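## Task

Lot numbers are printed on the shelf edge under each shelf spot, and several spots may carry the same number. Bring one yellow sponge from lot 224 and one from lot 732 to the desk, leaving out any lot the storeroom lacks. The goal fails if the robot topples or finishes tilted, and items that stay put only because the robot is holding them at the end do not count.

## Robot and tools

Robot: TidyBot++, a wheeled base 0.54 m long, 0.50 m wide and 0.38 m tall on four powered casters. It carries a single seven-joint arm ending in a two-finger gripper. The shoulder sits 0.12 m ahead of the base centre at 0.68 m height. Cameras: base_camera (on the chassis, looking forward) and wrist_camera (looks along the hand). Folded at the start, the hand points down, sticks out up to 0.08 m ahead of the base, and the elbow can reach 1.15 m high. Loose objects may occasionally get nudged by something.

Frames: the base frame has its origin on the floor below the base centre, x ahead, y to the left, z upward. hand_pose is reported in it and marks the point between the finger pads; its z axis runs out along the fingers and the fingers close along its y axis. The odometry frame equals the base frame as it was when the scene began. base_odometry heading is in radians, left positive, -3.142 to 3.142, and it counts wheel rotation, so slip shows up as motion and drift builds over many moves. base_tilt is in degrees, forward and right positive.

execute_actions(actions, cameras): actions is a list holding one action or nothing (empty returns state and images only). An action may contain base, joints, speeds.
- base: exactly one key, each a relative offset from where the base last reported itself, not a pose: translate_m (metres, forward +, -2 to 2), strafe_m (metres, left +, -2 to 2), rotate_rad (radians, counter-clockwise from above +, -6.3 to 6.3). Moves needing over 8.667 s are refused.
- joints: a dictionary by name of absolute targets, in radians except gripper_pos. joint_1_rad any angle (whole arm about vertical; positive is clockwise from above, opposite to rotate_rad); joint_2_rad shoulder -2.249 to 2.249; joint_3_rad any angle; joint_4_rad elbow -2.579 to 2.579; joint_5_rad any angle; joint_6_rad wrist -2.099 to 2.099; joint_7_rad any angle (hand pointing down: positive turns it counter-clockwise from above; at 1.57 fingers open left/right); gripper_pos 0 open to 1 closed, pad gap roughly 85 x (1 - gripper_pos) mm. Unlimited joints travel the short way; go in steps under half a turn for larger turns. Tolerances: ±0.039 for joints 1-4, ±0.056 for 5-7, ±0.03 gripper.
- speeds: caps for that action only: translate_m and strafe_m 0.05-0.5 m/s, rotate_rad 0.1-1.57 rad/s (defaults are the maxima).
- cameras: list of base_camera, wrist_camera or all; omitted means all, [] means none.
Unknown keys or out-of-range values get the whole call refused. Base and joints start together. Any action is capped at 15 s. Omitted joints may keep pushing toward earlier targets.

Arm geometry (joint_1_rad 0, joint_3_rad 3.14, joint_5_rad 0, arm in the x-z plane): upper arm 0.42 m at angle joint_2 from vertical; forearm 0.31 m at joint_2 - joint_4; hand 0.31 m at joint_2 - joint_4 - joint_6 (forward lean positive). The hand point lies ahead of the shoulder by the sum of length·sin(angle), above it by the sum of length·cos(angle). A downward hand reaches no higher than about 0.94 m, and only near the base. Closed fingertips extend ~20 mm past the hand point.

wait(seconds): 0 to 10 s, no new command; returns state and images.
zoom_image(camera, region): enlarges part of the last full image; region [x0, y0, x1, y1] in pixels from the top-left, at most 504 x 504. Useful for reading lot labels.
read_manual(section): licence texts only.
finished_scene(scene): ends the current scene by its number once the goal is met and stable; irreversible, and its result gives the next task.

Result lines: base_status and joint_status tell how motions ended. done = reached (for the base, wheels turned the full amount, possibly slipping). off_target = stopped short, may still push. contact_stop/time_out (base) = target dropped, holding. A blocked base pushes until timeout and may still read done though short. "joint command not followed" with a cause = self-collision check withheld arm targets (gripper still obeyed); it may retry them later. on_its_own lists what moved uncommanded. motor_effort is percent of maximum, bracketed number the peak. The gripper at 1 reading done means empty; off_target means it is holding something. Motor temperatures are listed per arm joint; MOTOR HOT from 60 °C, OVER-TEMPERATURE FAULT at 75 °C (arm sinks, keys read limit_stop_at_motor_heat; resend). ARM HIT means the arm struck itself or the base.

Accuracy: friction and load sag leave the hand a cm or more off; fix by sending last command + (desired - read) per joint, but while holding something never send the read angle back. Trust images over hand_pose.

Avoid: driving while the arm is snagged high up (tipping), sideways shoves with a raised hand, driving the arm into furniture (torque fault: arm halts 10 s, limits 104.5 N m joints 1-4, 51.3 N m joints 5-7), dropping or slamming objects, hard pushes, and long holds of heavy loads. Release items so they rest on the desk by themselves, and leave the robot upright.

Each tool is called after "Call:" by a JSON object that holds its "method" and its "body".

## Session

Call:
{"method": "execute_actions", "body": {"actions": []}}

Scene clock: 0.00 s.
Motor temperatures (°C, as the motors report them): [35 30 30 31 43 44 41]
base_odometry: x=+0.000 y=+0.000 heading=+0.000 (m, m, rad; odometry frame)
base_tilt: forward=-0.1 right=+0.4 (deg)
base_status: not commanded
joint_positions: joint_1_rad=-0.010 joint_2_rad=-0.318 joint_3_rad=+3.161 joint_4_rad=-2.517 joint_5_rad=+0.053 joint_6_rad=-0.885 joint_7_rad=+1.559 gripper_pos=+0.000
joint_status: not commanded
motor_effort: joint_1_rad=+0 joint_2_rad=-4 joint_3_rad=+1 joint_4_rad=+16 joint_5_rad=+0 joint_6_rad=+1 joint_7_rad=+0 (%)
hand_pose: x=+0.2600 y=-0.0119 z=+0.5862 quat_wxyz=(+0.018, +0.999, +0.006, +0.029) (m; base frame)
pictures: base_camera, wrist_camera
Images, in order (width x height): base_camera 644x364, wrist_camera 644x476.

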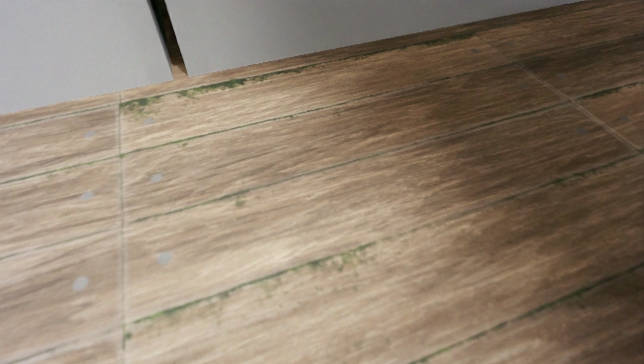

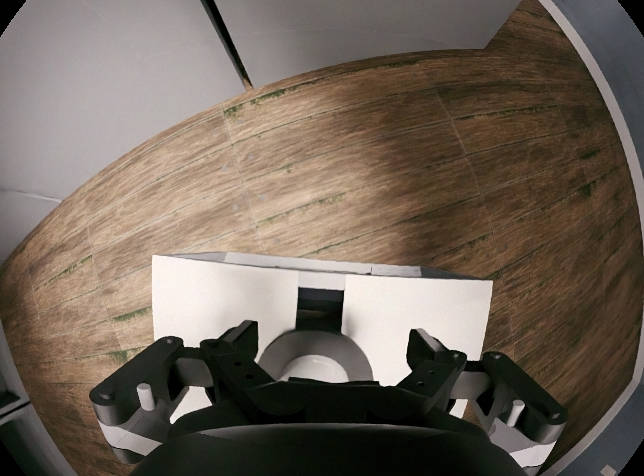

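Call:
{"method": "execute_actions", "body": {"actions": [{"base":{"rotate_rad":1.97},"joints":{"joint_1_rad":0.02,"joint_2_rad":-0.6,"joint_3_rad":3.11,"joint_4_rad":-2.55,"joint_5_rad":-0.02,"joint_6_rad":0.25,"joint_7_rad":1.6}}]}}

Scene clock: 6.33 s.
Motor temperatures (°C, as the motors report them): [35 30 30 31 43 44 41]
base_odometry: x=+0.000 y=+0.000 heading=+1.969 (m, m, rad; odometry frame)
base_tilt: forward=-0.2 right=+0.4 (deg)
base_status: done
joint_positions: joint_1_rad=+0.003 joint_2_rad=-0.582 joint_3_rad=+3.132 joint_4_rad=-2.539 joint_5_rad=+0.005 joint_6_rad=+0.245 joint_7_rad=+1.575 gripper_pos=+0.000
joint_status: all done
motor_effort: joint_1_rad=+0(1) joint_2_rad=-1(5) joint_3_rad=+2(2) joint_4_rad=+20(20) joint_5_rad=+0(1) joint_6_rad=+7(7) joint_7_rad=+0(1) (%)
hand_pose: x=+0.4869 y=+0.0044 z=+0.8708 quat_wxyz=(+0.003, +0.755, +0.007, +0.655) (m; base frame)
pictures: base_camera, wrist_camera
Images, in order (width x height): base_camera 644x364, wrist_camera 644x476.

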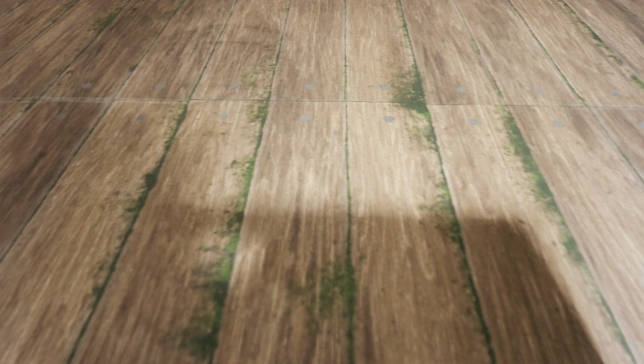

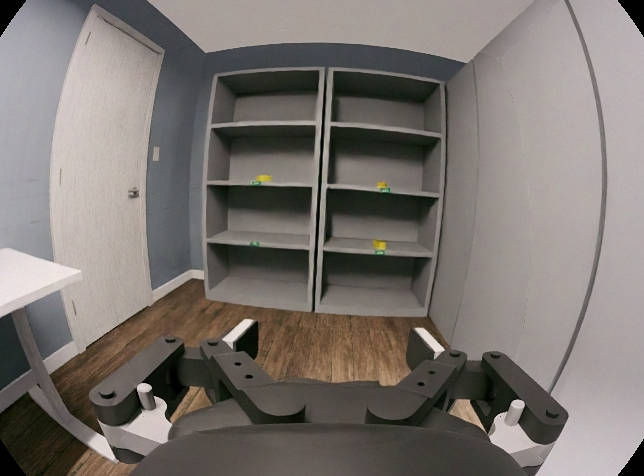

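Call:
{"method": "execute_actions", "body": {"actions": [{"base":{"translate_m":1.35}}], "cameras": ["wrist_camera"]}}

Call:
{"method": "zoom_image", "body": {"camera": "wrist_camera", "region": [100, 120, 330, 340]}}

Call:
{"method": "zoom_image", "body": {"camera": "wrist_camera", "region": [330, 120, 560, 340]}}

Scene clock: 12.30 s.
Motor temperatures (°C, as the motors report them): [35 30 30 31 43 44 41]
base_odometry: x=-0.526 y=+1.244 heading=+1.970 (m, m, rad; odometry frame)
base_tilt: forward=-0.2 right=+0.4 (deg)
base_status: done
joint_positions: joint_1_rad=+0.004 joint_2_rad=-0.585 joint_3_rad=+3.132 joint_4_rad=-2.541 joint_5_rad=+0.005 joint_6_rad=+0.245 joint_7_rad=+1.575 gripper_pos=+0.000
joint_status: not commanded
motor_effort: joint_1_rad=+0(0) joint_2_rad=-1(3) joint_3_rad=+2(2) joint_4_rad=+20(20) joint_5_rad=+0(0) joint_6_rad=+7(8) joint_7_rad=-1(0) (%)
hand_pose: x=+0.4860 y=+0.0043 z=+0.8709 quat_wxyz=(+0.003, +0.755, +0.007, +0.656) (m; base frame)
pictures: wrist_camera
Images, in order (width x height): wrist_camera 644x476.

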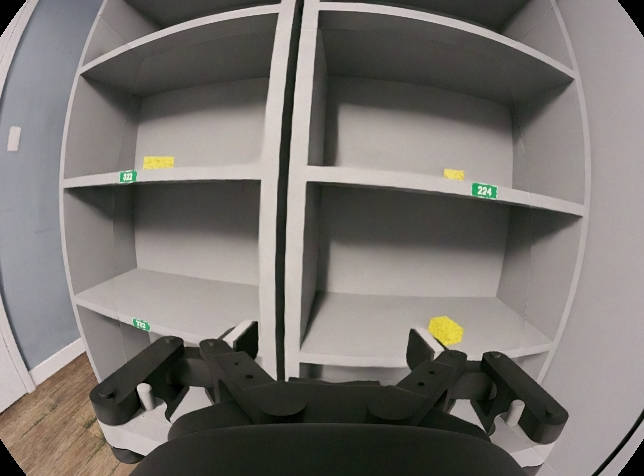

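Region (100, 120, 330, 340) of wrist_camera's 644x476 image, scaled by 2.191; it fills the top 482 rows of this view, and the rest is white.

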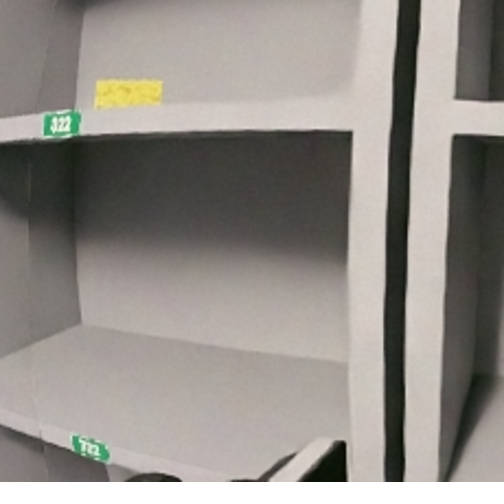

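Region (330, 120, 560, 340) of wrist_camera's 644x476 image, scaled by 2.191; it fills the top 482 rows of this view, and the rest is white.

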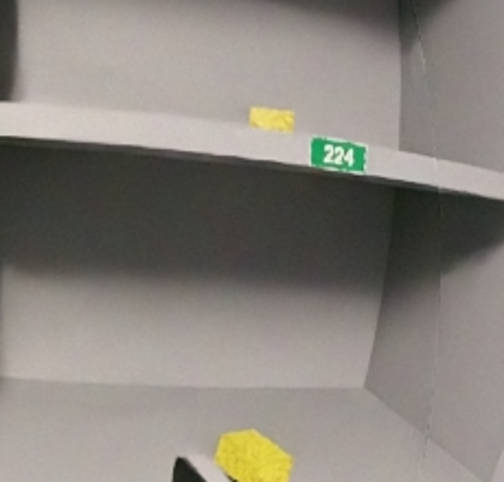

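Call:
{"method": "execute_actions", "body": {"actions": [{"base":{"strafe_m":-0.4},"joints":{"joint_4_rad":-2.1,"joint_6_rad":-0.6}}]}}

Scene clock: 15.60 s.
Motor temperatures (°C, as the motors report them): [35 30 30 31 43 44 41]
base_odometry: x=-0.157 y=+1.399 heading=+1.971 (m, m, rad; odometry frame)
base_tilt: forward=-0.2 right=+0.5 (deg)
base_status: done
joint_positions: joint_1_rad=+0.004 joint_2_rad=-0.586 joint_3_rad=+3.131 joint_4_rad=-2.110 joint_5_rad=+0.005 joint_6_rad=-0.580 joint_7_rad=+1.575 gripper_pos=+0.000
joint_status: all done
motor_effort: joint_1_rad=+0(1) joint_2_rad=-1(2) joint_3_rad=+2(4) joint_4_rad=+21(21) joint_5_rad=+0(0) joint_6_rad=+6(8) joint_7_rad=-1(0) (%)
hand_pose: x=+0.4684 y=+0.0036 z=+0.8888 quat_wxyz=(+0.005, +0.868, +0.007, +0.496) (m; base frame)
pictures: base_camera, wrist_camera
Images, in order (width x height): base_camera 644x364, wrist_camera 644x476.

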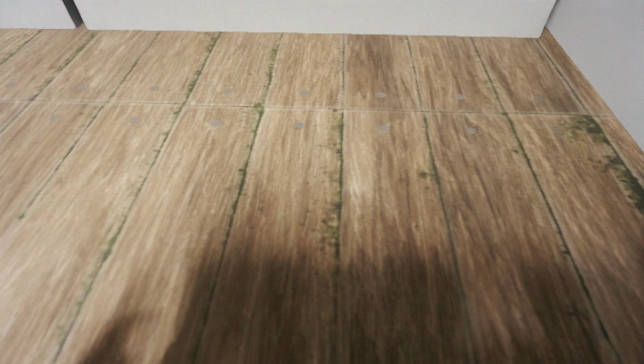

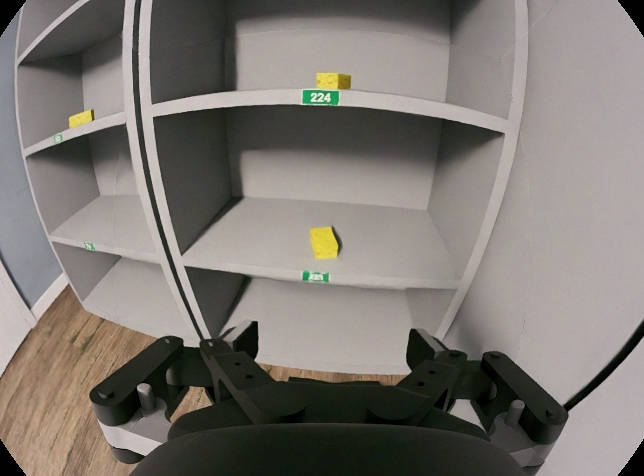

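Call:
{"method": "zoom_image", "body": {"camera": "wrist_camera", "region": [280, 215, 360, 295]}}

Call:
{"method": "execute_actions", "body": {"actions": [{"base":{"translate_m":0.2},"joints":{"joint_4_rad":-1.68,"joint_6_rad":-0.85}}], "cameras": ["wrist_camera"]}}

Region (280, 215, 360, 295) of wrist_camera's 644x476 image, scaled by 6.300.

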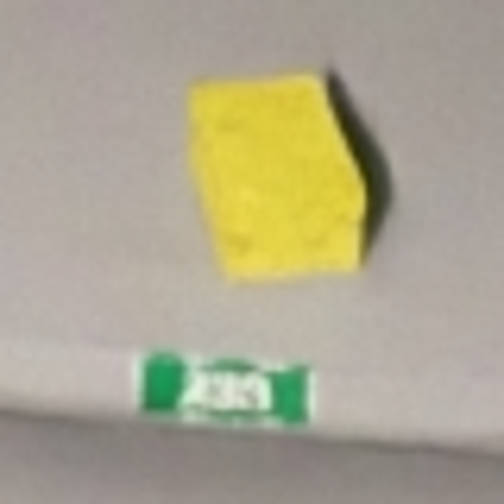

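Scene clock: 19.17 s.
Motor temperatures (°C, as the motors report them): [35 30 30 31 43 44 41]
base_odometry: x=-0.235 y=+1.584 heading=+1.971 (m, m, rad; odometry frame)
base_tilt: forward=-0.1 right=+0.5 (deg)
base_status: done
joint_positions: joint_1_rad=+0.004 joint_2_rad=-0.588 joint_3_rad=+3.131 joint_4_rad=-1.689 joint_5_rad=+0.005 joint_6_rad=-0.827 joint_7_rad=+1.575 gripper_pos=+0.000
joint_status: all done
motor_effort: joint_1_rad=+0(0) joint_2_rad=+0(6) joint_3_rad=+2(2) joint_4_rad=+19(22) joint_5_rad=+0(0) joint_6_rad=+7(8) joint_7_rad=+0(0) (%)
hand_pose: x=+0.4577 y=+0.0043 z=+1.0652 quat_wxyz=(+0.005, +0.821, +0.006, +0.570) (m; base frame)
pictures: wrist_camera
Images, in order (width x height): wrist_camera 644x476.

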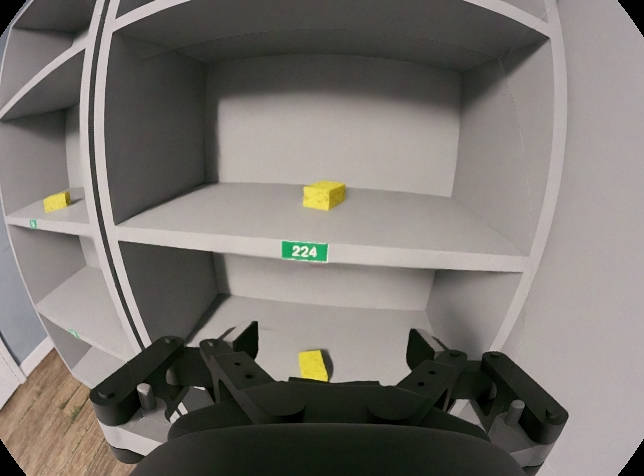

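Call:
{"method": "zoom_image", "body": {"camera": "wrist_camera", "region": [270, 165, 380, 265]}}

Region (270, 165, 380, 265) of wrist_camera's 644x476 image, scaled by 4.582; it fills the top 458 rows of this view, and the rest is white.

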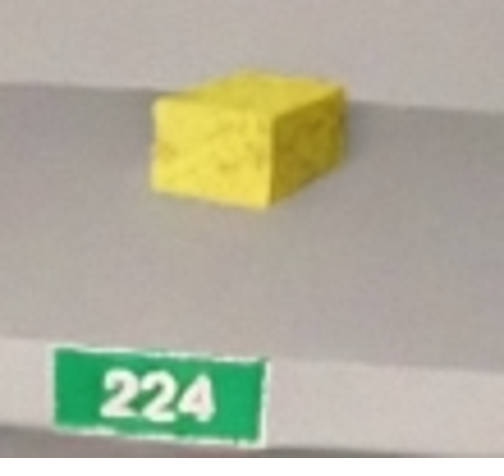

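Call:
{"method": "execute_actions", "body": {"actions": [{"base":{"strafe_m":0.23},"joints":{"joint_1_rad":0.36}}], "cameras": []}}

Call:
{"method": "execute_actions", "body": {"actions": [{"base":{"translate_m":0.21},"speeds":{"translate_m":0.3}}], "cameras": ["wrist_camera"]}}

Scene clock: 27.03 s.
Motor temperatures (°C, as the motors report them): [35 30 30 31 43 44 41]
base_odometry: x=-0.447 y=+1.494 heading=+1.970 (m, m, rad; odometry frame)
base_tilt: forward=-0.2 right=+0.4 (deg)
base_status: done
joint_positions: joint_1_rad=+0.344 joint_2_rad=-0.588 joint_3_rad=+3.127 joint_4_rad=-1.689 joint_5_rad=+0.003 joint_6_rad=-0.828 joint_7_rad=+1.575 gripper_pos=+0.000
joint_status: all done
motor_effort: joint_1_rad=+0(1) joint_2_rad=+0(1) joint_3_rad=+2(3) joint_4_rad=+20(20) joint_5_rad=+0(1) joint_6_rad=+7(8) joint_7_rad=-1(0) (%)
hand_pose: x=+0.4402 y=-0.1068 z=+1.0649 quat_wxyz=(+0.100, +0.811, -0.132, +0.561) (m; base frame)
pictures: none
No camera images: the call's "cameras" was empty. Leave "cameras" out to get every camera's image.

Scene clock: 28.70 s.
Motor temperatures (°C, as the motors report them): [35 30 30 31 43 44 41]
base_odometry: x=-0.529 y=+1.688 heading=+1.970 (m, m, rad; odometry frame)
base_tilt: forward=-0.2 right=+0.4 (deg)
base_status: done
joint_positions: joint_1_rad=+0.344 joint_2_rad=-0.590 joint_3_rad=+3.127 joint_4_rad=-1.688 joint_5_rad=+0.003 joint_6_rad=-0.830 joint_7_rad=+1.575 gripper_pos=+0.000
joint_status: not commanded
motor_effort: joint_1_rad=+0(0) joint_2_rad=+0(4) joint_3_rad=+2(3) joint_4_rad=+19(20) joint_5_rad=+0(1) joint_6_rad=+7(7) joint_7_rad=-1(1) (%)
hand_pose: x=+0.4390 y=-0.1064 z=+1.0657 quat_wxyz=(+0.100, +0.811, -0.132, +0.562) (m; base frame)
pictures: wrist_camera
Images, in order (width x height): wrist_camera 644x476.

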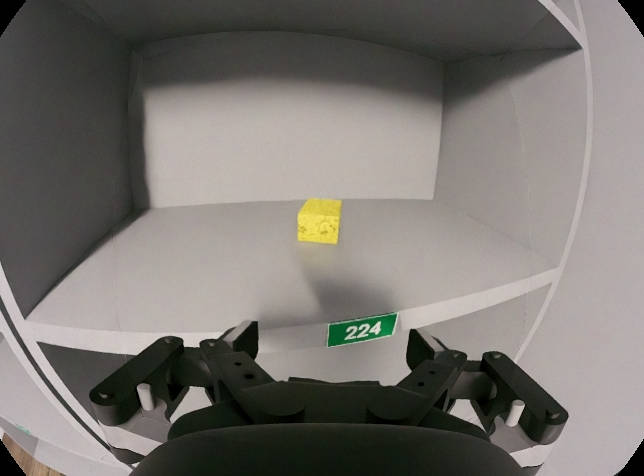

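Call:
{"method": "execute_actions", "body": {"actions": [{"base":{"strafe_m":0.033},"joints":{"joint_2_rad":-0.02,"joint_4_rad":-1.39,"joint_6_rad":-0.53}}], "cameras": ["wrist_camera"]}}

Scene clock: 31.90 s.
Motor temperatures (°C, as the motors report them): [35 30 30 31 43 44 41]
base_odometry: x=-0.559 y=+1.675 heading=+1.970 (m, m, rad; odometry frame)
base_tilt: forward=-0.2 right=+0.4 (deg)
base_status: done
joint_positions: joint_1_rad=+0.345 joint_2_rad=-0.027 joint_3_rad=+3.123 joint_4_rad=-1.403 joint_5_rad=+0.003 joint_6_rad=-0.553 joint_7_rad=+1.575 gripper_pos=+0.000
joint_status: all done
motor_effort: joint_1_rad=+0(0) joint_2_rad=-22(24) joint_3_rad=+1(3) joint_4_rad=+21(22) joint_5_rad=+0(1) joint_6_rad=+8(7) joint_7_rad=-1(1) (%)
hand_pose: x=+0.6768 y=-0.1872 z=+1.0544 quat_wxyz=(+0.095, +0.811, -0.131, +0.562) (m; base frame)
pictures: wrist_camera
Images, in order (width x height): wrist_camera 644x476.

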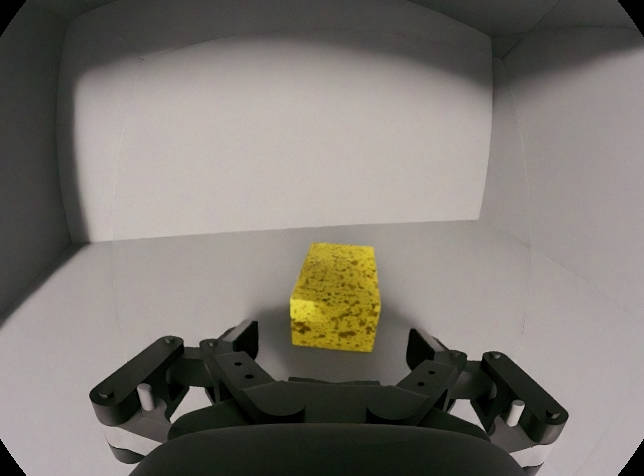

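Centered. Same grasp pose.

Call:
{"method": "execute_actions", "body": {"actions": [{"joints":{"joint_2_rad":0.225,"joint_4_rad":-1.176,"joint_6_rad":-0.51}}], "cameras": ["wrist_camera"]}}

Call:
{"method": "execute_actions", "body": {"actions": [{"joints":{"gripper_pos":1}}], "cameras": ["wrist_camera"]}}

Scene clock: 35.67 s.
Motor temperatures (°C, as the motors report them): [35 30 30 31 43 44 41]
base_odometry: x=-0.559 y=+1.675 heading=+1.970 (m, m, rad; odometry frame)
base_tilt: forward=-0.2 right=+0.4 (deg)
base_status: not commanded
joint_positions: joint_1_rad=+0.345 joint_2_rad=+0.221 joint_3_rad=+3.123 joint_4_rad=-1.187 joint_5_rad=+0.003 joint_6_rad=-0.533 joint_7_rad=+1.575 gripper_pos=+0.000
joint_status: all done
motor_effort: joint_1_rad=-1(0) joint_2_rad=-31(35) joint_3_rad=+1(1) joint_4_rad=+21(22) joint_5_rad=+0(0) joint_6_rad=+7(7) joint_7_rad=-1(1) (%)
hand_pose: x=+0.7748 y=-0.2223 z=+1.0308 quat_wxyz=(+0.092, +0.814, -0.133, +0.557) (m; base frame)
pictures: wrist_camera
Images, in order (width x height): wrist_camera 644x476.

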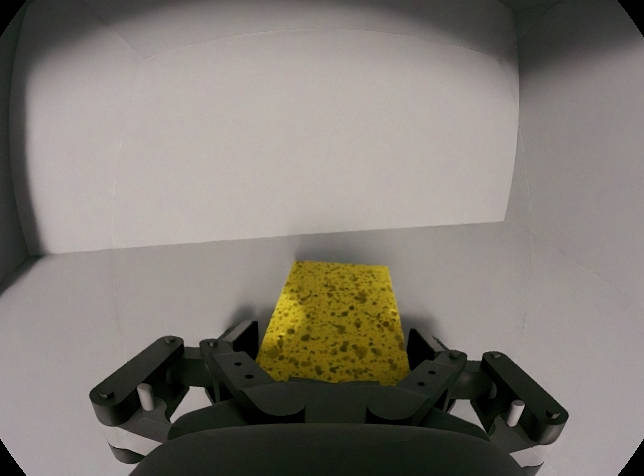

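Scene clock: 36.77 s.
Motor temperatures (°C, as the motors report them): [35 30 30 31 43 44 41]
base_odometry: x=-0.559 y=+1.675 heading=+1.970 (m, m, rad; odometry frame)
base_tilt: forward=-0.2 right=+0.5 (deg)
base_status: not commanded
joint_positions: joint_1_rad=+0.345 joint_2_rad=+0.221 joint_3_rad=+3.123 joint_4_rad=-1.184 joint_5_rad=+0.003 joint_6_rad=-0.530 joint_7_rad=+1.575 gripper_pos=+0.373
joint_status: gripper_pos off_target (ended at +0.373, target +1.000)
motor_effort: joint_1_rad=+1(0) joint_2_rad=-31(32) joint_3_rad=+1(0) joint_4_rad=+21(21) joint_5_rad=+0(0) joint_6_rad=+7(7) joint_7_rad=-1(0) (%)
hand_pose: x=+0.7752 y=-0.2224 z=+1.0331 quat_wxyz=(+0.093, +0.813, -0.133, +0.560) (m; base frame)
pictures: wrist_camera
Images, in order (width x height): wrist_camera 644x476.

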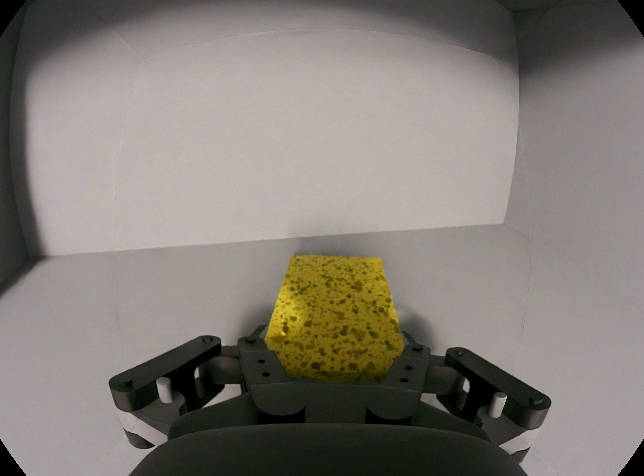

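Call:
{"method": "execute_actions", "body": {"actions": [{"joints":{"joint_4_rad":-1.1}}], "cameras": []}}

Call:
{"method": "execute_actions", "body": {"actions": [{"base":{"translate_m":-0.35},"joints":{"joint_2_rad":-0.3,"joint_4_rad":-1.5,"joint_6_rad":-0.7}}], "cameras": []}}

Call:
{"method": "execute_actions", "body": {"actions": [{"joints":{"joint_1_rad":0.0,"joint_2_rad":0.15,"joint_4_rad":-2.5,"joint_6_rad":0.75}}], "cameras": ["wrist_camera"]}}

Scene clock: 42.93 s.
Motor temperatures (°C, as the motors report them): [35 30 30 31 43 44 41]
base_odometry: x=-0.559 y=+1.675 heading=+1.970 (m, m, rad; odometry frame)
base_tilt: forward=-0.2 right=+0.4 (deg)
base_status: not commanded
joint_positions: joint_1_rad=+0.345 joint_2_rad=+0.221 joint_3_rad=+3.123 joint_4_rad=-1.104 joint_5_rad=+0.003 joint_6_rad=-0.530 joint_7_rad=+1.575 gripper_pos=+0.373
joint_status: all done
motor_effort: joint_1_rad=+0(0) joint_2_rad=-32(33) joint_3_rad=+1(1) joint_4_rad=+21(22) joint_5_rad=+0(0) joint_6_rad=+8(8) joint_7_rad=-1(1) (%)
hand_pose: x=+0.7778 y=-0.2235 z=+1.0818 quat_wxyz=(+0.098, +0.790, -0.129, +0.592) (m; base frame)
pictures: none
No camera images: the call's "cameras" was empty. Leave "cameras" out to get every camera's image.

Scene clock: 44.97 s.
Motor temperatures (°C, as the motors report them): [35 30 30 31 43 44 41]
base_odometry: x=-0.423 y=+1.353 heading=+1.970 (m, m, rad; odometry frame)
base_tilt: forward=-0.2 right=+0.4 (deg)
base_status: done
joint_positions: joint_1_rad=+0.346 joint_2_rad=-0.309 joint_3_rad=+3.123 joint_4_rad=-1.489 joint_5_rad=+0.003 joint_6_rad=-0.680 joint_7_rad=+1.575 gripper_pos=+0.373
joint_status: all done
motor_effort: joint_1_rad=+0(1) joint_2_rad=-10(37) joint_3_rad=+2(1) joint_4_rad=+20(22) joint_5_rad=+0(0) joint_6_rad=+8(9) joint_7_rad=-1(0) (%)
hand_pose: x=+0.5565 y=-0.1452 z=+1.1138 quat_wxyz=(+0.102, +0.791, -0.127, +0.589) (m; base frame)
pictures: none
No camera images: the call's "cameras" was empty. Leave "cameras" out to get every camera's image.

Scene clock: 47.30 s.
Motor temperatures (°C, as the motors report them): [35 30 30 31 43 44 41]
base_odometry: x=-0.423 y=+1.353 heading=+1.970 (m, m, rad; odometry frame)
base_tilt: forward=-0.2 right=+0.4 (deg)
base_status: not commanded
joint_positions: joint_1_rad=+0.018 joint_2_rad=+0.128 joint_3_rad=+3.123 joint_4_rad=-2.491 joint_5_rad=+0.003 joint_6_rad=+0.727 joint_7_rad=+1.575 gripper_pos=+0.373
joint_status: all done
motor_effort: joint_1_rad=-1(0) joint_2_rad=-19(21) joint_3_rad=+1(1) joint_4_rad=+13(20) joint_5_rad=+0(0) joint_6_rad=+7(8) joint_7_rad=-1(1) (%)
hand_pose: x=+0.6247 y=+0.0022 z=+0.7287 quat_wxyz=(+0.000, +0.811, +0.003, +0.585) (m; base frame)
pictures: wrist_camera
Images, in order (width x height): wrist_camera 644x476.

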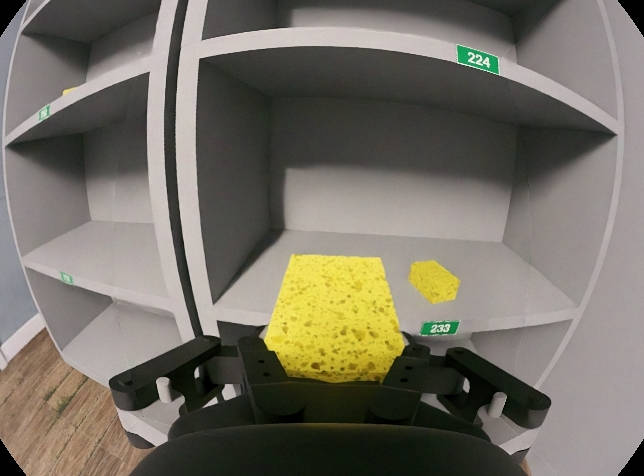

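Call:
{"method": "execute_actions", "body": {"actions": [{"base":{"translate_m":-1.0},"joints":{"joint_1_rad":0.03,"joint_2_rad":-0.6,"joint_4_rad":-2.3,"joint_6_rad":-0.1}}], "cameras": []}}

Call:
{"method": "execute_actions", "body": {"actions": [{"base":{"rotate_rad":1.54}}]}}

Scene clock: 53.00 s.
Motor temperatures (°C, as the motors report them): [35 30 30 31 43 44 41]
base_odometry: x=-0.035 y=+0.431 heading=+1.970 (m, m, rad; odometry frame)
base_tilt: forward=-0.2 right=+0.4 (deg)
base_status: done
joint_positions: joint_1_rad=+0.018 joint_2_rad=-0.587 joint_3_rad=+3.123 joint_4_rad=-2.312 joint_5_rad=+0.003 joint_6_rad=-0.081 joint_7_rad=+1.575 gripper_pos=+0.373
joint_status: all done
motor_effort: joint_1_rad=+0(1) joint_2_rad=-2(21) joint_3_rad=+2(0) joint_4_rad=+21(21) joint_5_rad=+0(0) joint_6_rad=+8(8) joint_7_rad=+0(1) (%)
hand_pose: x=+0.4991 y=+0.0029 z=+0.9110 quat_wxyz=(+0.007, +0.785, +0.005, +0.619) (m; base frame)
pictures: none
No camera images: the call's "cameras" was empty. Leave "cameras" out to get every camera's image.

Scene clock: 55.27 s.
Motor temperatures (°C, as the motors report them): [35 30 30 31 43 44 41]
base_odometry: x=-0.035 y=+0.431 heading=-2.774 (m, m, rad; odometry frame)
base_tilt: forward=-0.2 right=+0.5 (deg)
base_status: done
joint_positions: joint_1_rad=+0.018 joint_2_rad=-0.587 joint_3_rad=+3.122 joint_4_rad=-2.312 joint_5_rad=+0.003 joint_6_rad=-0.081 joint_7_rad=+1.575 gripper_pos=+0.373
joint_status: not commanded
motor_effort: joint_1_rad=+0(0) joint_2_rad=-2(2) joint_3_rad=+2(3) joint_4_rad=+21(22) joint_5_rad=+0(0) joint_6_rad=+8(8) joint_7_rad=+0(0) (%)
hand_pose: x=+0.4992 y=+0.0029 z=+0.9114 quat_wxyz=(+0.007, +0.785, +0.005, +0.619) (m; base frame)
pictures: base_camera, wrist_camera
Images, in order (width x height): base_camera 644x364, wrist_camera 644x476.

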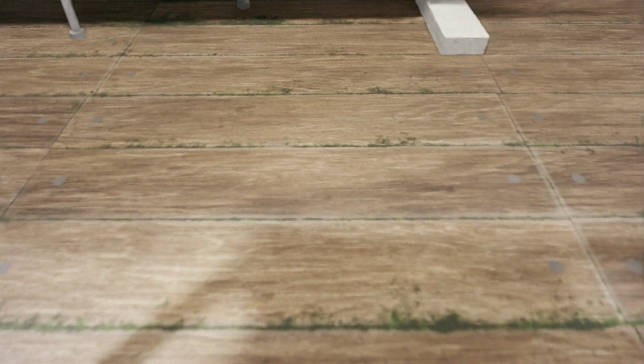

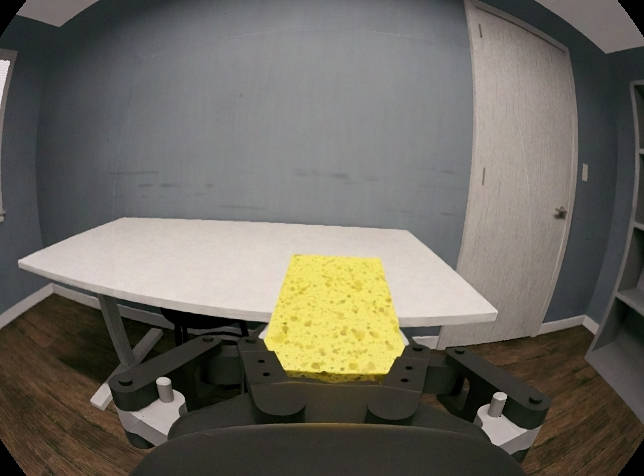

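Call:
{"method": "execute_actions", "body": {"actions": [{"base":{"translate_m":0.32},"joints":{"joint_2_rad":0.1,"joint_4_rad":-1.8,"joint_6_rad":0.05}}], "cameras": []}}

Call:
{"method": "execute_actions", "body": {"actions": [{"joints":{"joint_2_rad":0.41,"joint_4_rad":-1.73,"joint_6_rad":0.26}}]}}

Scene clock: 59.77 s.
Motor temperatures (°C, as the motors report them): [35 30 30 31 43 44 41]
base_odometry: x=-0.334 y=+0.315 heading=-2.773 (m, m, rad; odometry frame)
base_tilt: forward=-0.2 right=+0.4 (deg)
base_status: done
joint_positions: joint_1_rad=+0.018 joint_2_rad=+0.096 joint_3_rad=+3.122 joint_4_rad=-1.811 joint_5_rad=+0.003 joint_6_rad=+0.027 joint_7_rad=+1.575 gripper_pos=+0.373
joint_status: all done
motor_effort: joint_1_rad=+0(0) joint_2_rad=-26(29) joint_3_rad=+1(2) joint_4_rad=+20(22) joint_5_rad=+0(0) joint_6_rad=+8(8) joint_7_rad=+0(0) (%)
hand_pose: x=+0.7523 y=+0.0015 z=+0.9023 quat_wxyz=(+0.001, +0.808, +0.003, +0.590) (m; base frame)
pictures: none
No camera images: the call's "cameras" was empty. Leave "cameras" out to get every camera's image.

Scene clock: 61.43 s.
Motor temperatures (°C, as the motors report them): [35 30 30 31 43 44 41]
base_odometry: x=-0.334 y=+0.315 heading=-2.773 (m, m, rad; odometry frame)
base_tilt: forward=-0.2 right=+0.5 (deg)
base_status: not commanded
joint_positions: joint_1_rad=+0.018 joint_2_rad=+0.408 joint_3_rad=+3.122 joint_4_rad=-1.742 joint_5_rad=+0.003 joint_6_rad=+0.236 joint_7_rad=+1.575 gripper_pos=+0.373
joint_status: all done
motor_effort: joint_1_rad=+0(0) joint_2_rad=-36(38) joint_3_rad=+1(0) joint_4_rad=+19(21) joint_5_rad=+0(0) joint_6_rad=+8(8) joint_7_rad=+0(0) (%)
hand_pose: x=+0.8419 y=+0.0003 z=+0.7913 quat_wxyz=(-0.001, +0.817, +0.000, +0.576) (m; base frame)
pictures: base_camera, wrist_camera
Images, in order (width x height): base_camera 644x364, wrist_camera 644x476.

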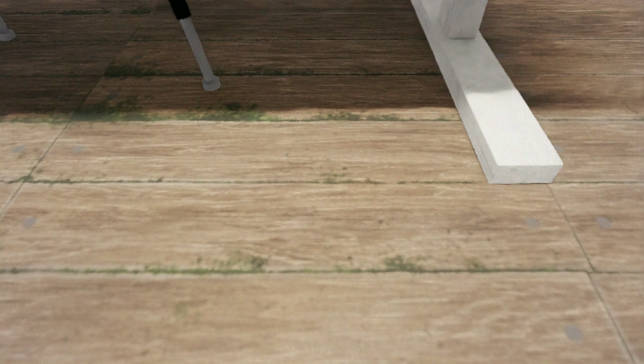

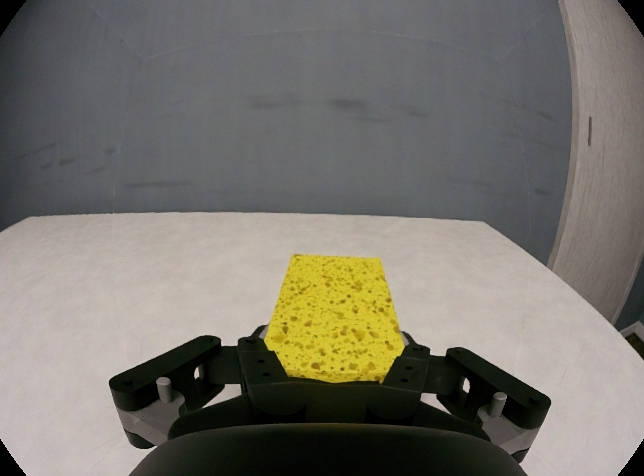

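Call:
{"method": "execute_actions", "body": {"actions": [{"joints":{"joint_2_rad":0.47}}], "cameras": []}}

Scene clock: 63.33 s.
Motor temperatures (°C, as the motors report them): [35 31 30 31 43 44 41]
base_odometry: x=-0.334 y=+0.315 heading=-2.773 (m, m, rad; odometry frame)
base_tilt: forward=-0.1 right=+0.4 (deg)
base_status: not commanded
joint_positions: joint_1_rad=+0.018 joint_2_rad=+0.453 joint_3_rad=+3.122 joint_4_rad=-1.739 joint_5_rad=+0.003 joint_6_rad=+0.242 joint_7_rad=+1.575 gripper_pos=+0.373
joint_status: all done
motor_effort: joint_1_rad=-1(0) joint_2_rad=-37(39) joint_3_rad=+0(1) joint_4_rad=+18(19) joint_5_rad=+0(0) joint_6_rad=+8(7) joint_7_rad=+0(1) (%)
hand_pose: x=+0.8478 y=+0.0002 z=+0.7625 quat_wxyz=(-0.002, +0.827, +0.000, +0.562) (m; base frame)
pictures: none
No camera images: the call's "cameras" was empty. Leave "cameras" out to get every camera's image.

Call:
{"method": "execute_actions", "body": {"actions": [{"joints":{"joint_2_rad":0.44,"gripper_pos":0}}], "cameras": []}}

Call:
{"method": "execute_actions", "body": {"actions": [{"base":{"translate_m":-0.35},"joints":{"joint_2_rad":0.2}}], "cameras": ["wrist_camera"]}}

Call:
{"method": "execute_actions", "body": {"actions": [{"base":{"rotate_rad":1.57},"joints":{"joint_2_rad":-0.6,"joint_4_rad":-2.55,"joint_6_rad":0.15}}]}}

Scene clock: 66.90 s.
Motor temperatures (°C, as the motors report them): [35 31 30 31 43 44 41]
base_odometry: x=-0.334 y=+0.315 heading=-2.773 (m, m, rad; odometry frame)
base_tilt: forward=-0.1 right=+0.5 (deg)
base_status: not commanded
joint_positions: joint_1_rad=+0.018 joint_2_rad=+0.449 joint_3_rad=+3.122 joint_4_rad=-1.739 joint_5_rad=+0.003 joint_6_rad=+0.242 joint_7_rad=+1.575 gripper_pos=+0.000
joint_status: all done
motor_effort: joint_1_rad=+0(0) joint_2_rad=-36(38) joint_3_rad=+0(0) joint_4_rad=+18(19) joint_5_rad=+0(0) joint_6_rad=+7(7) joint_7_rad=+0(0) (%)
hand_pose: x=+0.8476 y=+0.0002 z=+0.7650 quat_wxyz=(-0.001, +0.826, +0.000, +0.563) (m; base frame)
pictures: none
No camera images: the call's "cameras" was empty. Leave "cameras" out to get every camera's image.

Scene clock: 69.03 s.
Motor temperatures (°C, as the motors report them): [35 31 30 31 43 44 41]
base_odometry: x=-0.007 y=+0.442 heading=-2.773 (m, m, rad; odometry frame)
base_tilt: forward=-0.3 right=+0.4 (deg)
base_status: done
joint_positions: joint_1_rad=+0.021 joint_2_rad=+0.205 joint_3_rad=+3.122 joint_4_rad=-1.731 joint_5_rad=+0.003 joint_6_rad=+0.243 joint_7_rad=+1.575 gripper_pos=+0.000
joint_status: all done
motor_effort: joint_1_rad=+0(6) joint_2_rad=-30(41) joint_3_rad=+1(3) joint_4_rad=+20(21) joint_5_rad=+0(0) joint_6_rad=+7(8) joint_7_rad=+0(0) (%)
hand_pose: x=+0.8071 y=-0.0010 z=+0.9441 quat_wxyz=(+0.001, +0.749, +0.001, +0.663) (m; base frame)
pictures: wrist_camera
Images, in order (width x height): wrist_camera 644x476.

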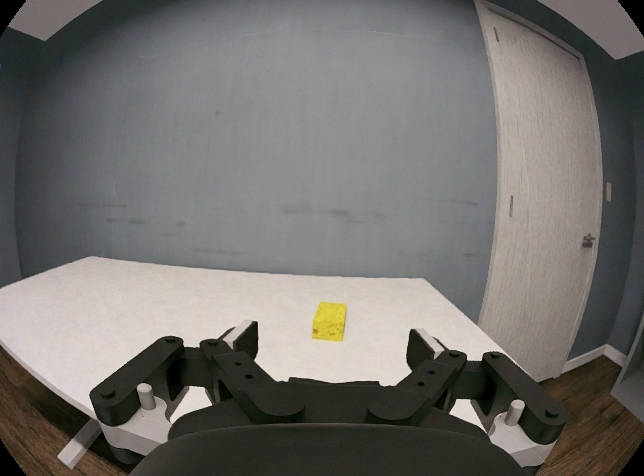

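Scene clock: 71.37 s.
Motor temperatures (°C, as the motors report them): [35 31 30 31 43 44 41]
base_odometry: x=-0.007 y=+0.442 heading=-1.203 (m, m, rad; odometry frame)
base_tilt: forward=-0.2 right=+0.4 (deg)
base_status: done
joint_positions: joint_1_rad=+0.030 joint_2_rad=-0.582 joint_3_rad=+3.115 joint_4_rad=-2.543 joint_5_rad=+0.003 joint_6_rad=+0.171 joint_7_rad=+1.575 gripper_pos=+0.000
joint_status: all done
motor_effort: joint_1_rad=-1(3) joint_2_rad=-1(30) joint_3_rad=+2(5) joint_4_rad=+20(20) joint_5_rad=+0(1) joint_6_rad=+7(8) joint_7_rad=+0(0) (%)
hand_pose: x=+0.4820 y=+0.0011 z=+0.8459 quat_wxyz=(+0.010, +0.780, +0.004, +0.626) (m; base frame)
pictures: base_camera, wrist_camera
Images, in order (width x height): base_camera 644x364, wrist_camera 644x476.

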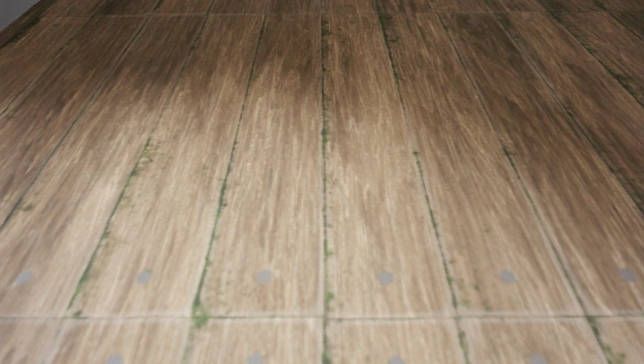

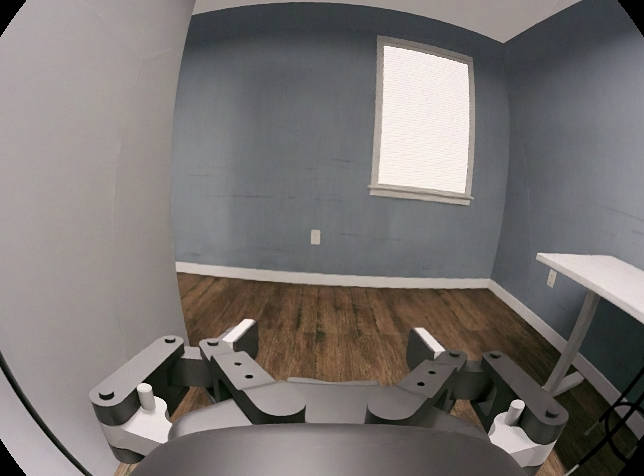

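Call:
{"method": "execute_actions", "body": {"actions": [{"base":{"translate_m":1.7},"joints":{"joint_1_rad":-0.8}}]}}

Scene clock: 78.53 s.
Motor temperatures (°C, as the motors report them): [35 31 30 31 43 44 41]
base_odometry: x=+0.606 y=-1.144 heading=-1.202 (m, m, rad; odometry frame)
base_tilt: forward=-0.1 right=+0.5 (deg)
base_status: done
joint_positions: joint_1_rad=-0.784 joint_2_rad=-0.585 joint_3_rad=+3.115 joint_4_rad=-2.543 joint_5_rad=+0.003 joint_6_rad=+0.171 joint_7_rad=+1.575 gripper_pos=+0.000
joint_status: all done
motor_effort: joint_1_rad=-1(1) joint_2_rad=+0(2) joint_3_rad=+2(2) joint_4_rad=+20(20) joint_5_rad=+0(0) joint_6_rad=+8(8) joint_7_rad=+0(1) (%)
hand_pose: x=+0.3671 y=+0.2643 z=+0.8468 quat_wxyz=(-0.239, +0.714, +0.313, +0.579) (m; base frame)
pictures: base_camera, wrist_camera
Images, in order (width x height): base_camera 644x364, wrist_camera 644x476.

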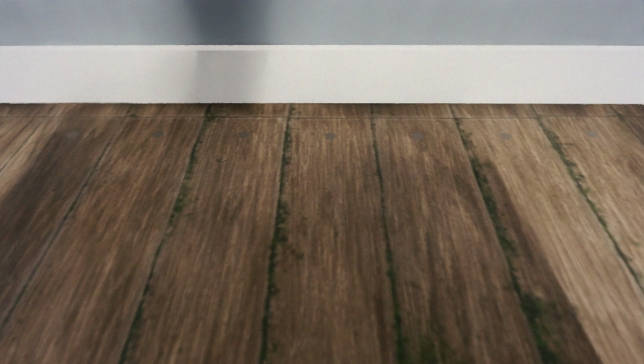

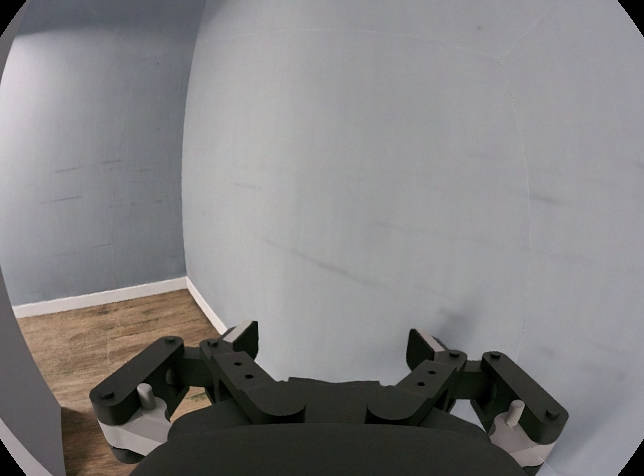

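Call:
{"method": "execute_actions", "body": {"actions": [{"base":{"translate_m":0.2},"joints":{"joint_1_rad":-1.2}}], "cameras": []}}

Call:
{"method": "execute_actions", "body": {"actions": [{"base":{"rotate_rad":1.57},"joints":{"joint_1_rad":0.0}}]}}

Scene clock: 81.83 s.
Motor temperatures (°C, as the motors report them): [35 31 30 31 43 44 41]
base_odometry: x=+0.678 y=-1.331 heading=-1.201 (m, m, rad; odometry frame)
base_tilt: forward=-0.2 right=+0.4 (deg)
base_status: done
joint_positions: joint_1_rad=-1.184 joint_2_rad=-0.586 joint_3_rad=+3.115 joint_4_rad=-2.543 joint_5_rad=+0.003 joint_6_rad=+0.171 joint_7_rad=+1.575 gripper_pos=+0.000
joint_status: all done
motor_effort: joint_1_rad=+0(1) joint_2_rad=+0(2) joint_3_rad=+2(3) joint_4_rad=+20(21) joint_5_rad=+0(0) joint_6_rad=+8(7) joint_7_rad=-1(0) (%)
hand_pose: x=+0.2445 y=+0.3400 z=+0.8469 quat_wxyz=(-0.349, +0.637, +0.448, +0.521) (m; base frame)
pictures: none
No camera images: the call's "cameras" was empty. Leave "cameras" out to get every camera's image.

Scene clock: 84.30 s.
Motor temperatures (°C, as the motors report them): [35 31 30 31 43 44 41]
base_odometry: x=+0.678 y=-1.331 heading=+0.368 (m, m, rad; odometry frame)
base_tilt: forward=-0.2 right=+0.4 (deg)
base_status: done
joint_positions: joint_1_rad=-0.016 joint_2_rad=-0.586 joint_3_rad=+3.115 joint_4_rad=-2.543 joint_5_rad=+0.003 joint_6_rad=+0.171 joint_7_rad=+1.575 gripper_pos=+0.000
joint_status: all done
motor_effort: joint_1_rad=+0(1) joint_2_rad=-1(2) joint_3_rad=+2(3) joint_4_rad=+20(20) joint_5_rad=+0(0) joint_6_rad=+8(8) joint_7_rad=-1(1) (%)
hand_pose: x=+0.4810 y=+0.0179 z=+0.8469 quat_wxyz=(-0.004, +0.779, +0.023, +0.627) (m; base frame)
pictures: base_camera, wrist_camera
Images, in order (width x height): base_camera 644x364, wrist_camera 644x476.

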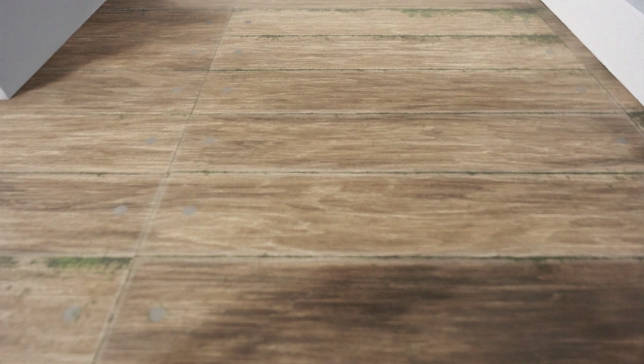

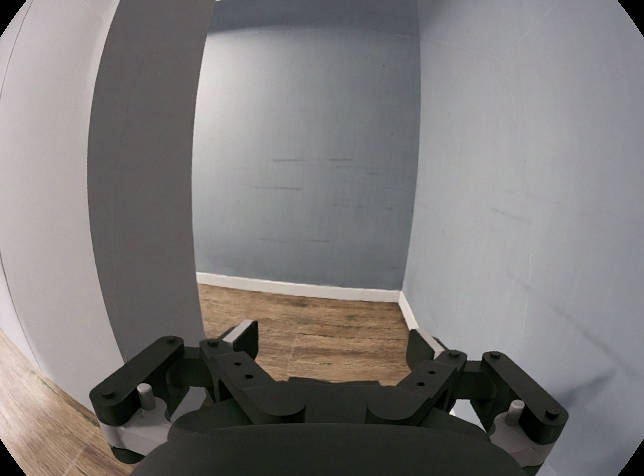

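Call:
{"method": "execute_actions", "body": {"actions": [{"base":{"translate_m":1.72},"joints":{"joint_1_rad":-0.9}}], "cameras": ["base_camera"]}}

Call:
{"method": "execute_actions", "body": {"actions": [{"base":{"rotate_rad":1.57},"joints":{"joint_1_rad":-0.5,"joint_6_rad":0.0}}]}}

Scene clock: 91.30 s.
Motor temperatures (°C, as the motors report them): [35 31 30 31 43 44 41]
base_odometry: x=+2.282 y=-0.710 heading=+0.369 (m, m, rad; odometry frame)
base_tilt: forward=-0.1 right=+0.4 (deg)
base_status: done
joint_positions: joint_1_rad=-0.884 joint_2_rad=-0.587 joint_3_rad=+3.115 joint_4_rad=-2.543 joint_5_rad=+0.003 joint_6_rad=+0.171 joint_7_rad=+1.575 gripper_pos=+0.000
joint_status: all done
motor_effort: joint_1_rad=+0(2) joint_2_rad=-1(3) joint_3_rad=+2(2) joint_4_rad=+20(20) joint_5_rad=+0(0) joint_6_rad=+8(8) joint_7_rad=-1(1) (%)
hand_pose: x=+0.3392 y=+0.2874 z=+0.8473 quat_wxyz=(-0.267, +0.697, +0.348, +0.567) (m; base frame)
pictures: base_camera
Images, in order (width x height): base_camera 644x364.

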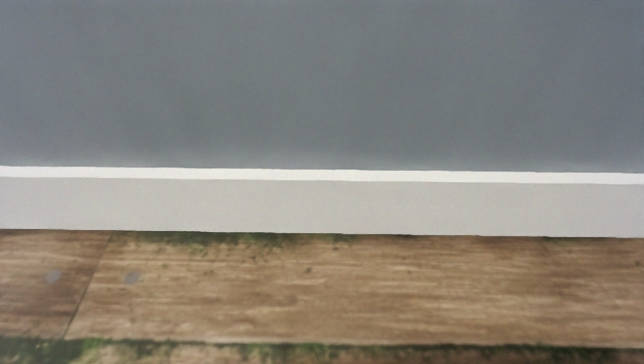

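Scene clock: 93.63 s.
Motor temperatures (°C, as the motors report them): [35 31 30 31 43 44 41]
base_odometry: x=+2.282 y=-0.710 heading=+1.938 (m, m, rad; odometry frame)
base_tilt: forward=-0.2 right=+0.5 (deg)
base_status: done
joint_positions: joint_1_rad=-0.518 joint_2_rad=-0.587 joint_3_rad=+3.115 joint_4_rad=-2.543 joint_5_rad=+0.003 joint_6_rad=+0.024 joint_7_rad=+1.575 gripper_pos=+0.000
joint_status: all done
motor_effort: joint_1_rad=-1(2) joint_2_rad=+0(1) joint_3_rad=+2(2) joint_4_rad=+20(20) joint_5_rad=+0(0) joint_6_rad=+7(7) joint_7_rad=+0(1) (%)
hand_pose: x=+0.4166 y=+0.1825 z=+0.8035 quat_wxyz=(-0.144, +0.791, +0.227, +0.550) (m; base frame)
pictures: base_camera, wrist_camera
Images, in order (width x height): base_camera 644x364, wrist_camera 644x476.

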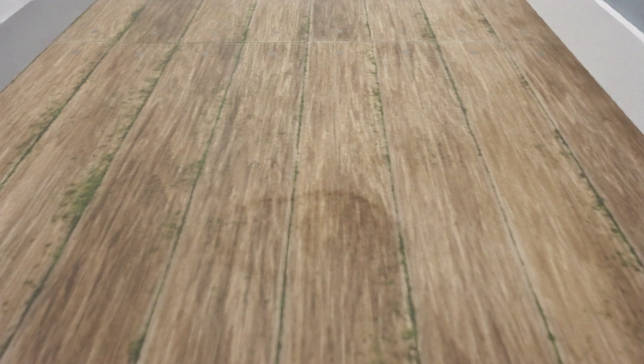

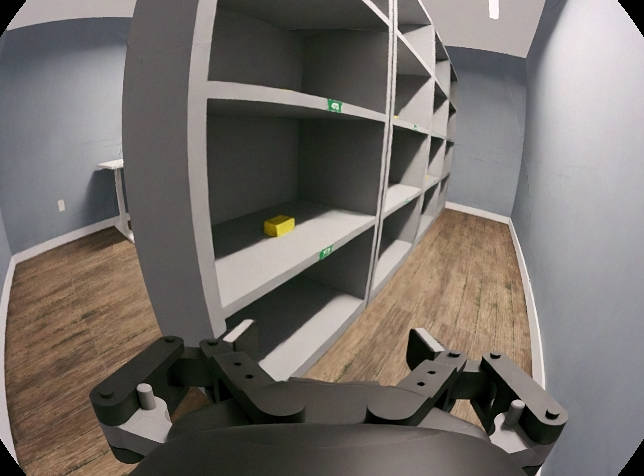

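Call:
{"method": "execute_actions", "body": {"actions": [{"base":{"strafe_m":-0.07},"joints":{"joint_1_rad":-1.3}}], "cameras": []}}

Call:
{"method": "execute_actions", "body": {"actions": [{"base":{"translate_m":0.9},"joints":{"joint_1_rad":-1.59}}]}}

Scene clock: 97.80 s.
Motor temperatures (°C, as the motors report them): [35 31 30 31 43 44 41]
base_odometry: x=+2.348 y=-0.685 heading=+1.939 (m, m, rad; odometry frame)
base_tilt: forward=-0.2 right=+0.5 (deg)
base_status: done
joint_positions: joint_1_rad=-1.284 joint_2_rad=-0.588 joint_3_rad=+3.115 joint_4_rad=-2.543 joint_5_rad=+0.003 joint_6_rad=+0.023 joint_7_rad=+1.575 gripper_pos=+0.000
joint_status: all done
motor_effort: joint_1_rad=+0(1) joint_2_rad=+0(2) joint_3_rad=+2(3) joint_4_rad=+20(20) joint_5_rad=+0(0) joint_6_rad=+7(8) joint_7_rad=-1(1) (%)
hand_pose: x=+0.2072 y=+0.3376 z=+0.8032 quat_wxyz=(-0.339, +0.649, +0.506, +0.456) (m; base frame)
pictures: none
No camera images: the call's "cameras" was empty. Leave "cameras" out to get every camera's image.

Scene clock: 100.97 s.
Motor temperatures (°C, as the motors report them): [35 31 30 31 43 44 41]
base_odometry: x=+2.024 y=+0.155 heading=+1.939 (m, m, rad; odometry frame)
base_tilt: forward=-0.1 right=+0.4 (deg)
base_status: done
joint_positions: joint_1_rad=-1.574 joint_2_rad=-0.588 joint_3_rad=+3.115 joint_4_rad=-2.543 joint_5_rad=+0.003 joint_6_rad=+0.022 joint_7_rad=+1.575 gripper_pos=+0.000
joint_status: all done
motor_effort: joint_1_rad=+0(1) joint_2_rad=+0(1) joint_3_rad=+2(4) joint_4_rad=+20(20) joint_5_rad=+0(0) joint_6_rad=+7(8) joint_7_rad=-1(1) (%)
hand_pose: x=+0.1070 y=+0.3486 z=+0.8030 quat_wxyz=(-0.401, +0.570, +0.594, +0.402) (m; base frame)
pictures: base_camera, wrist_camera
Images, in order (width x height): base_camera 644x364, wrist_camera 644x476.

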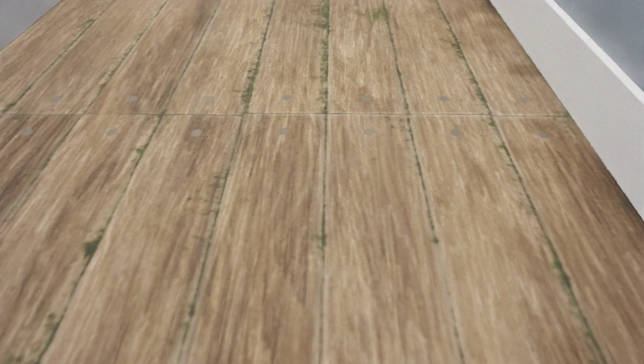

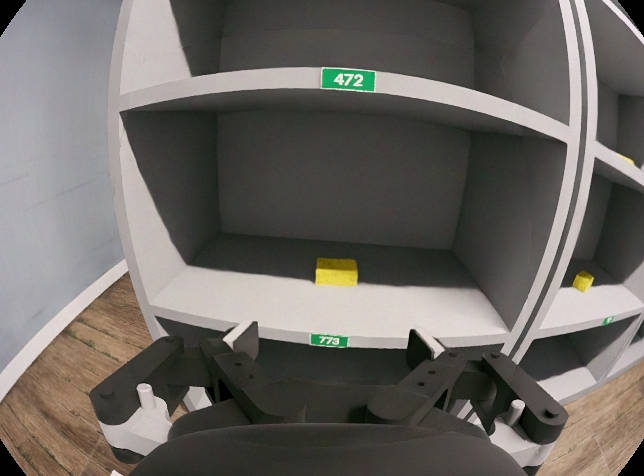

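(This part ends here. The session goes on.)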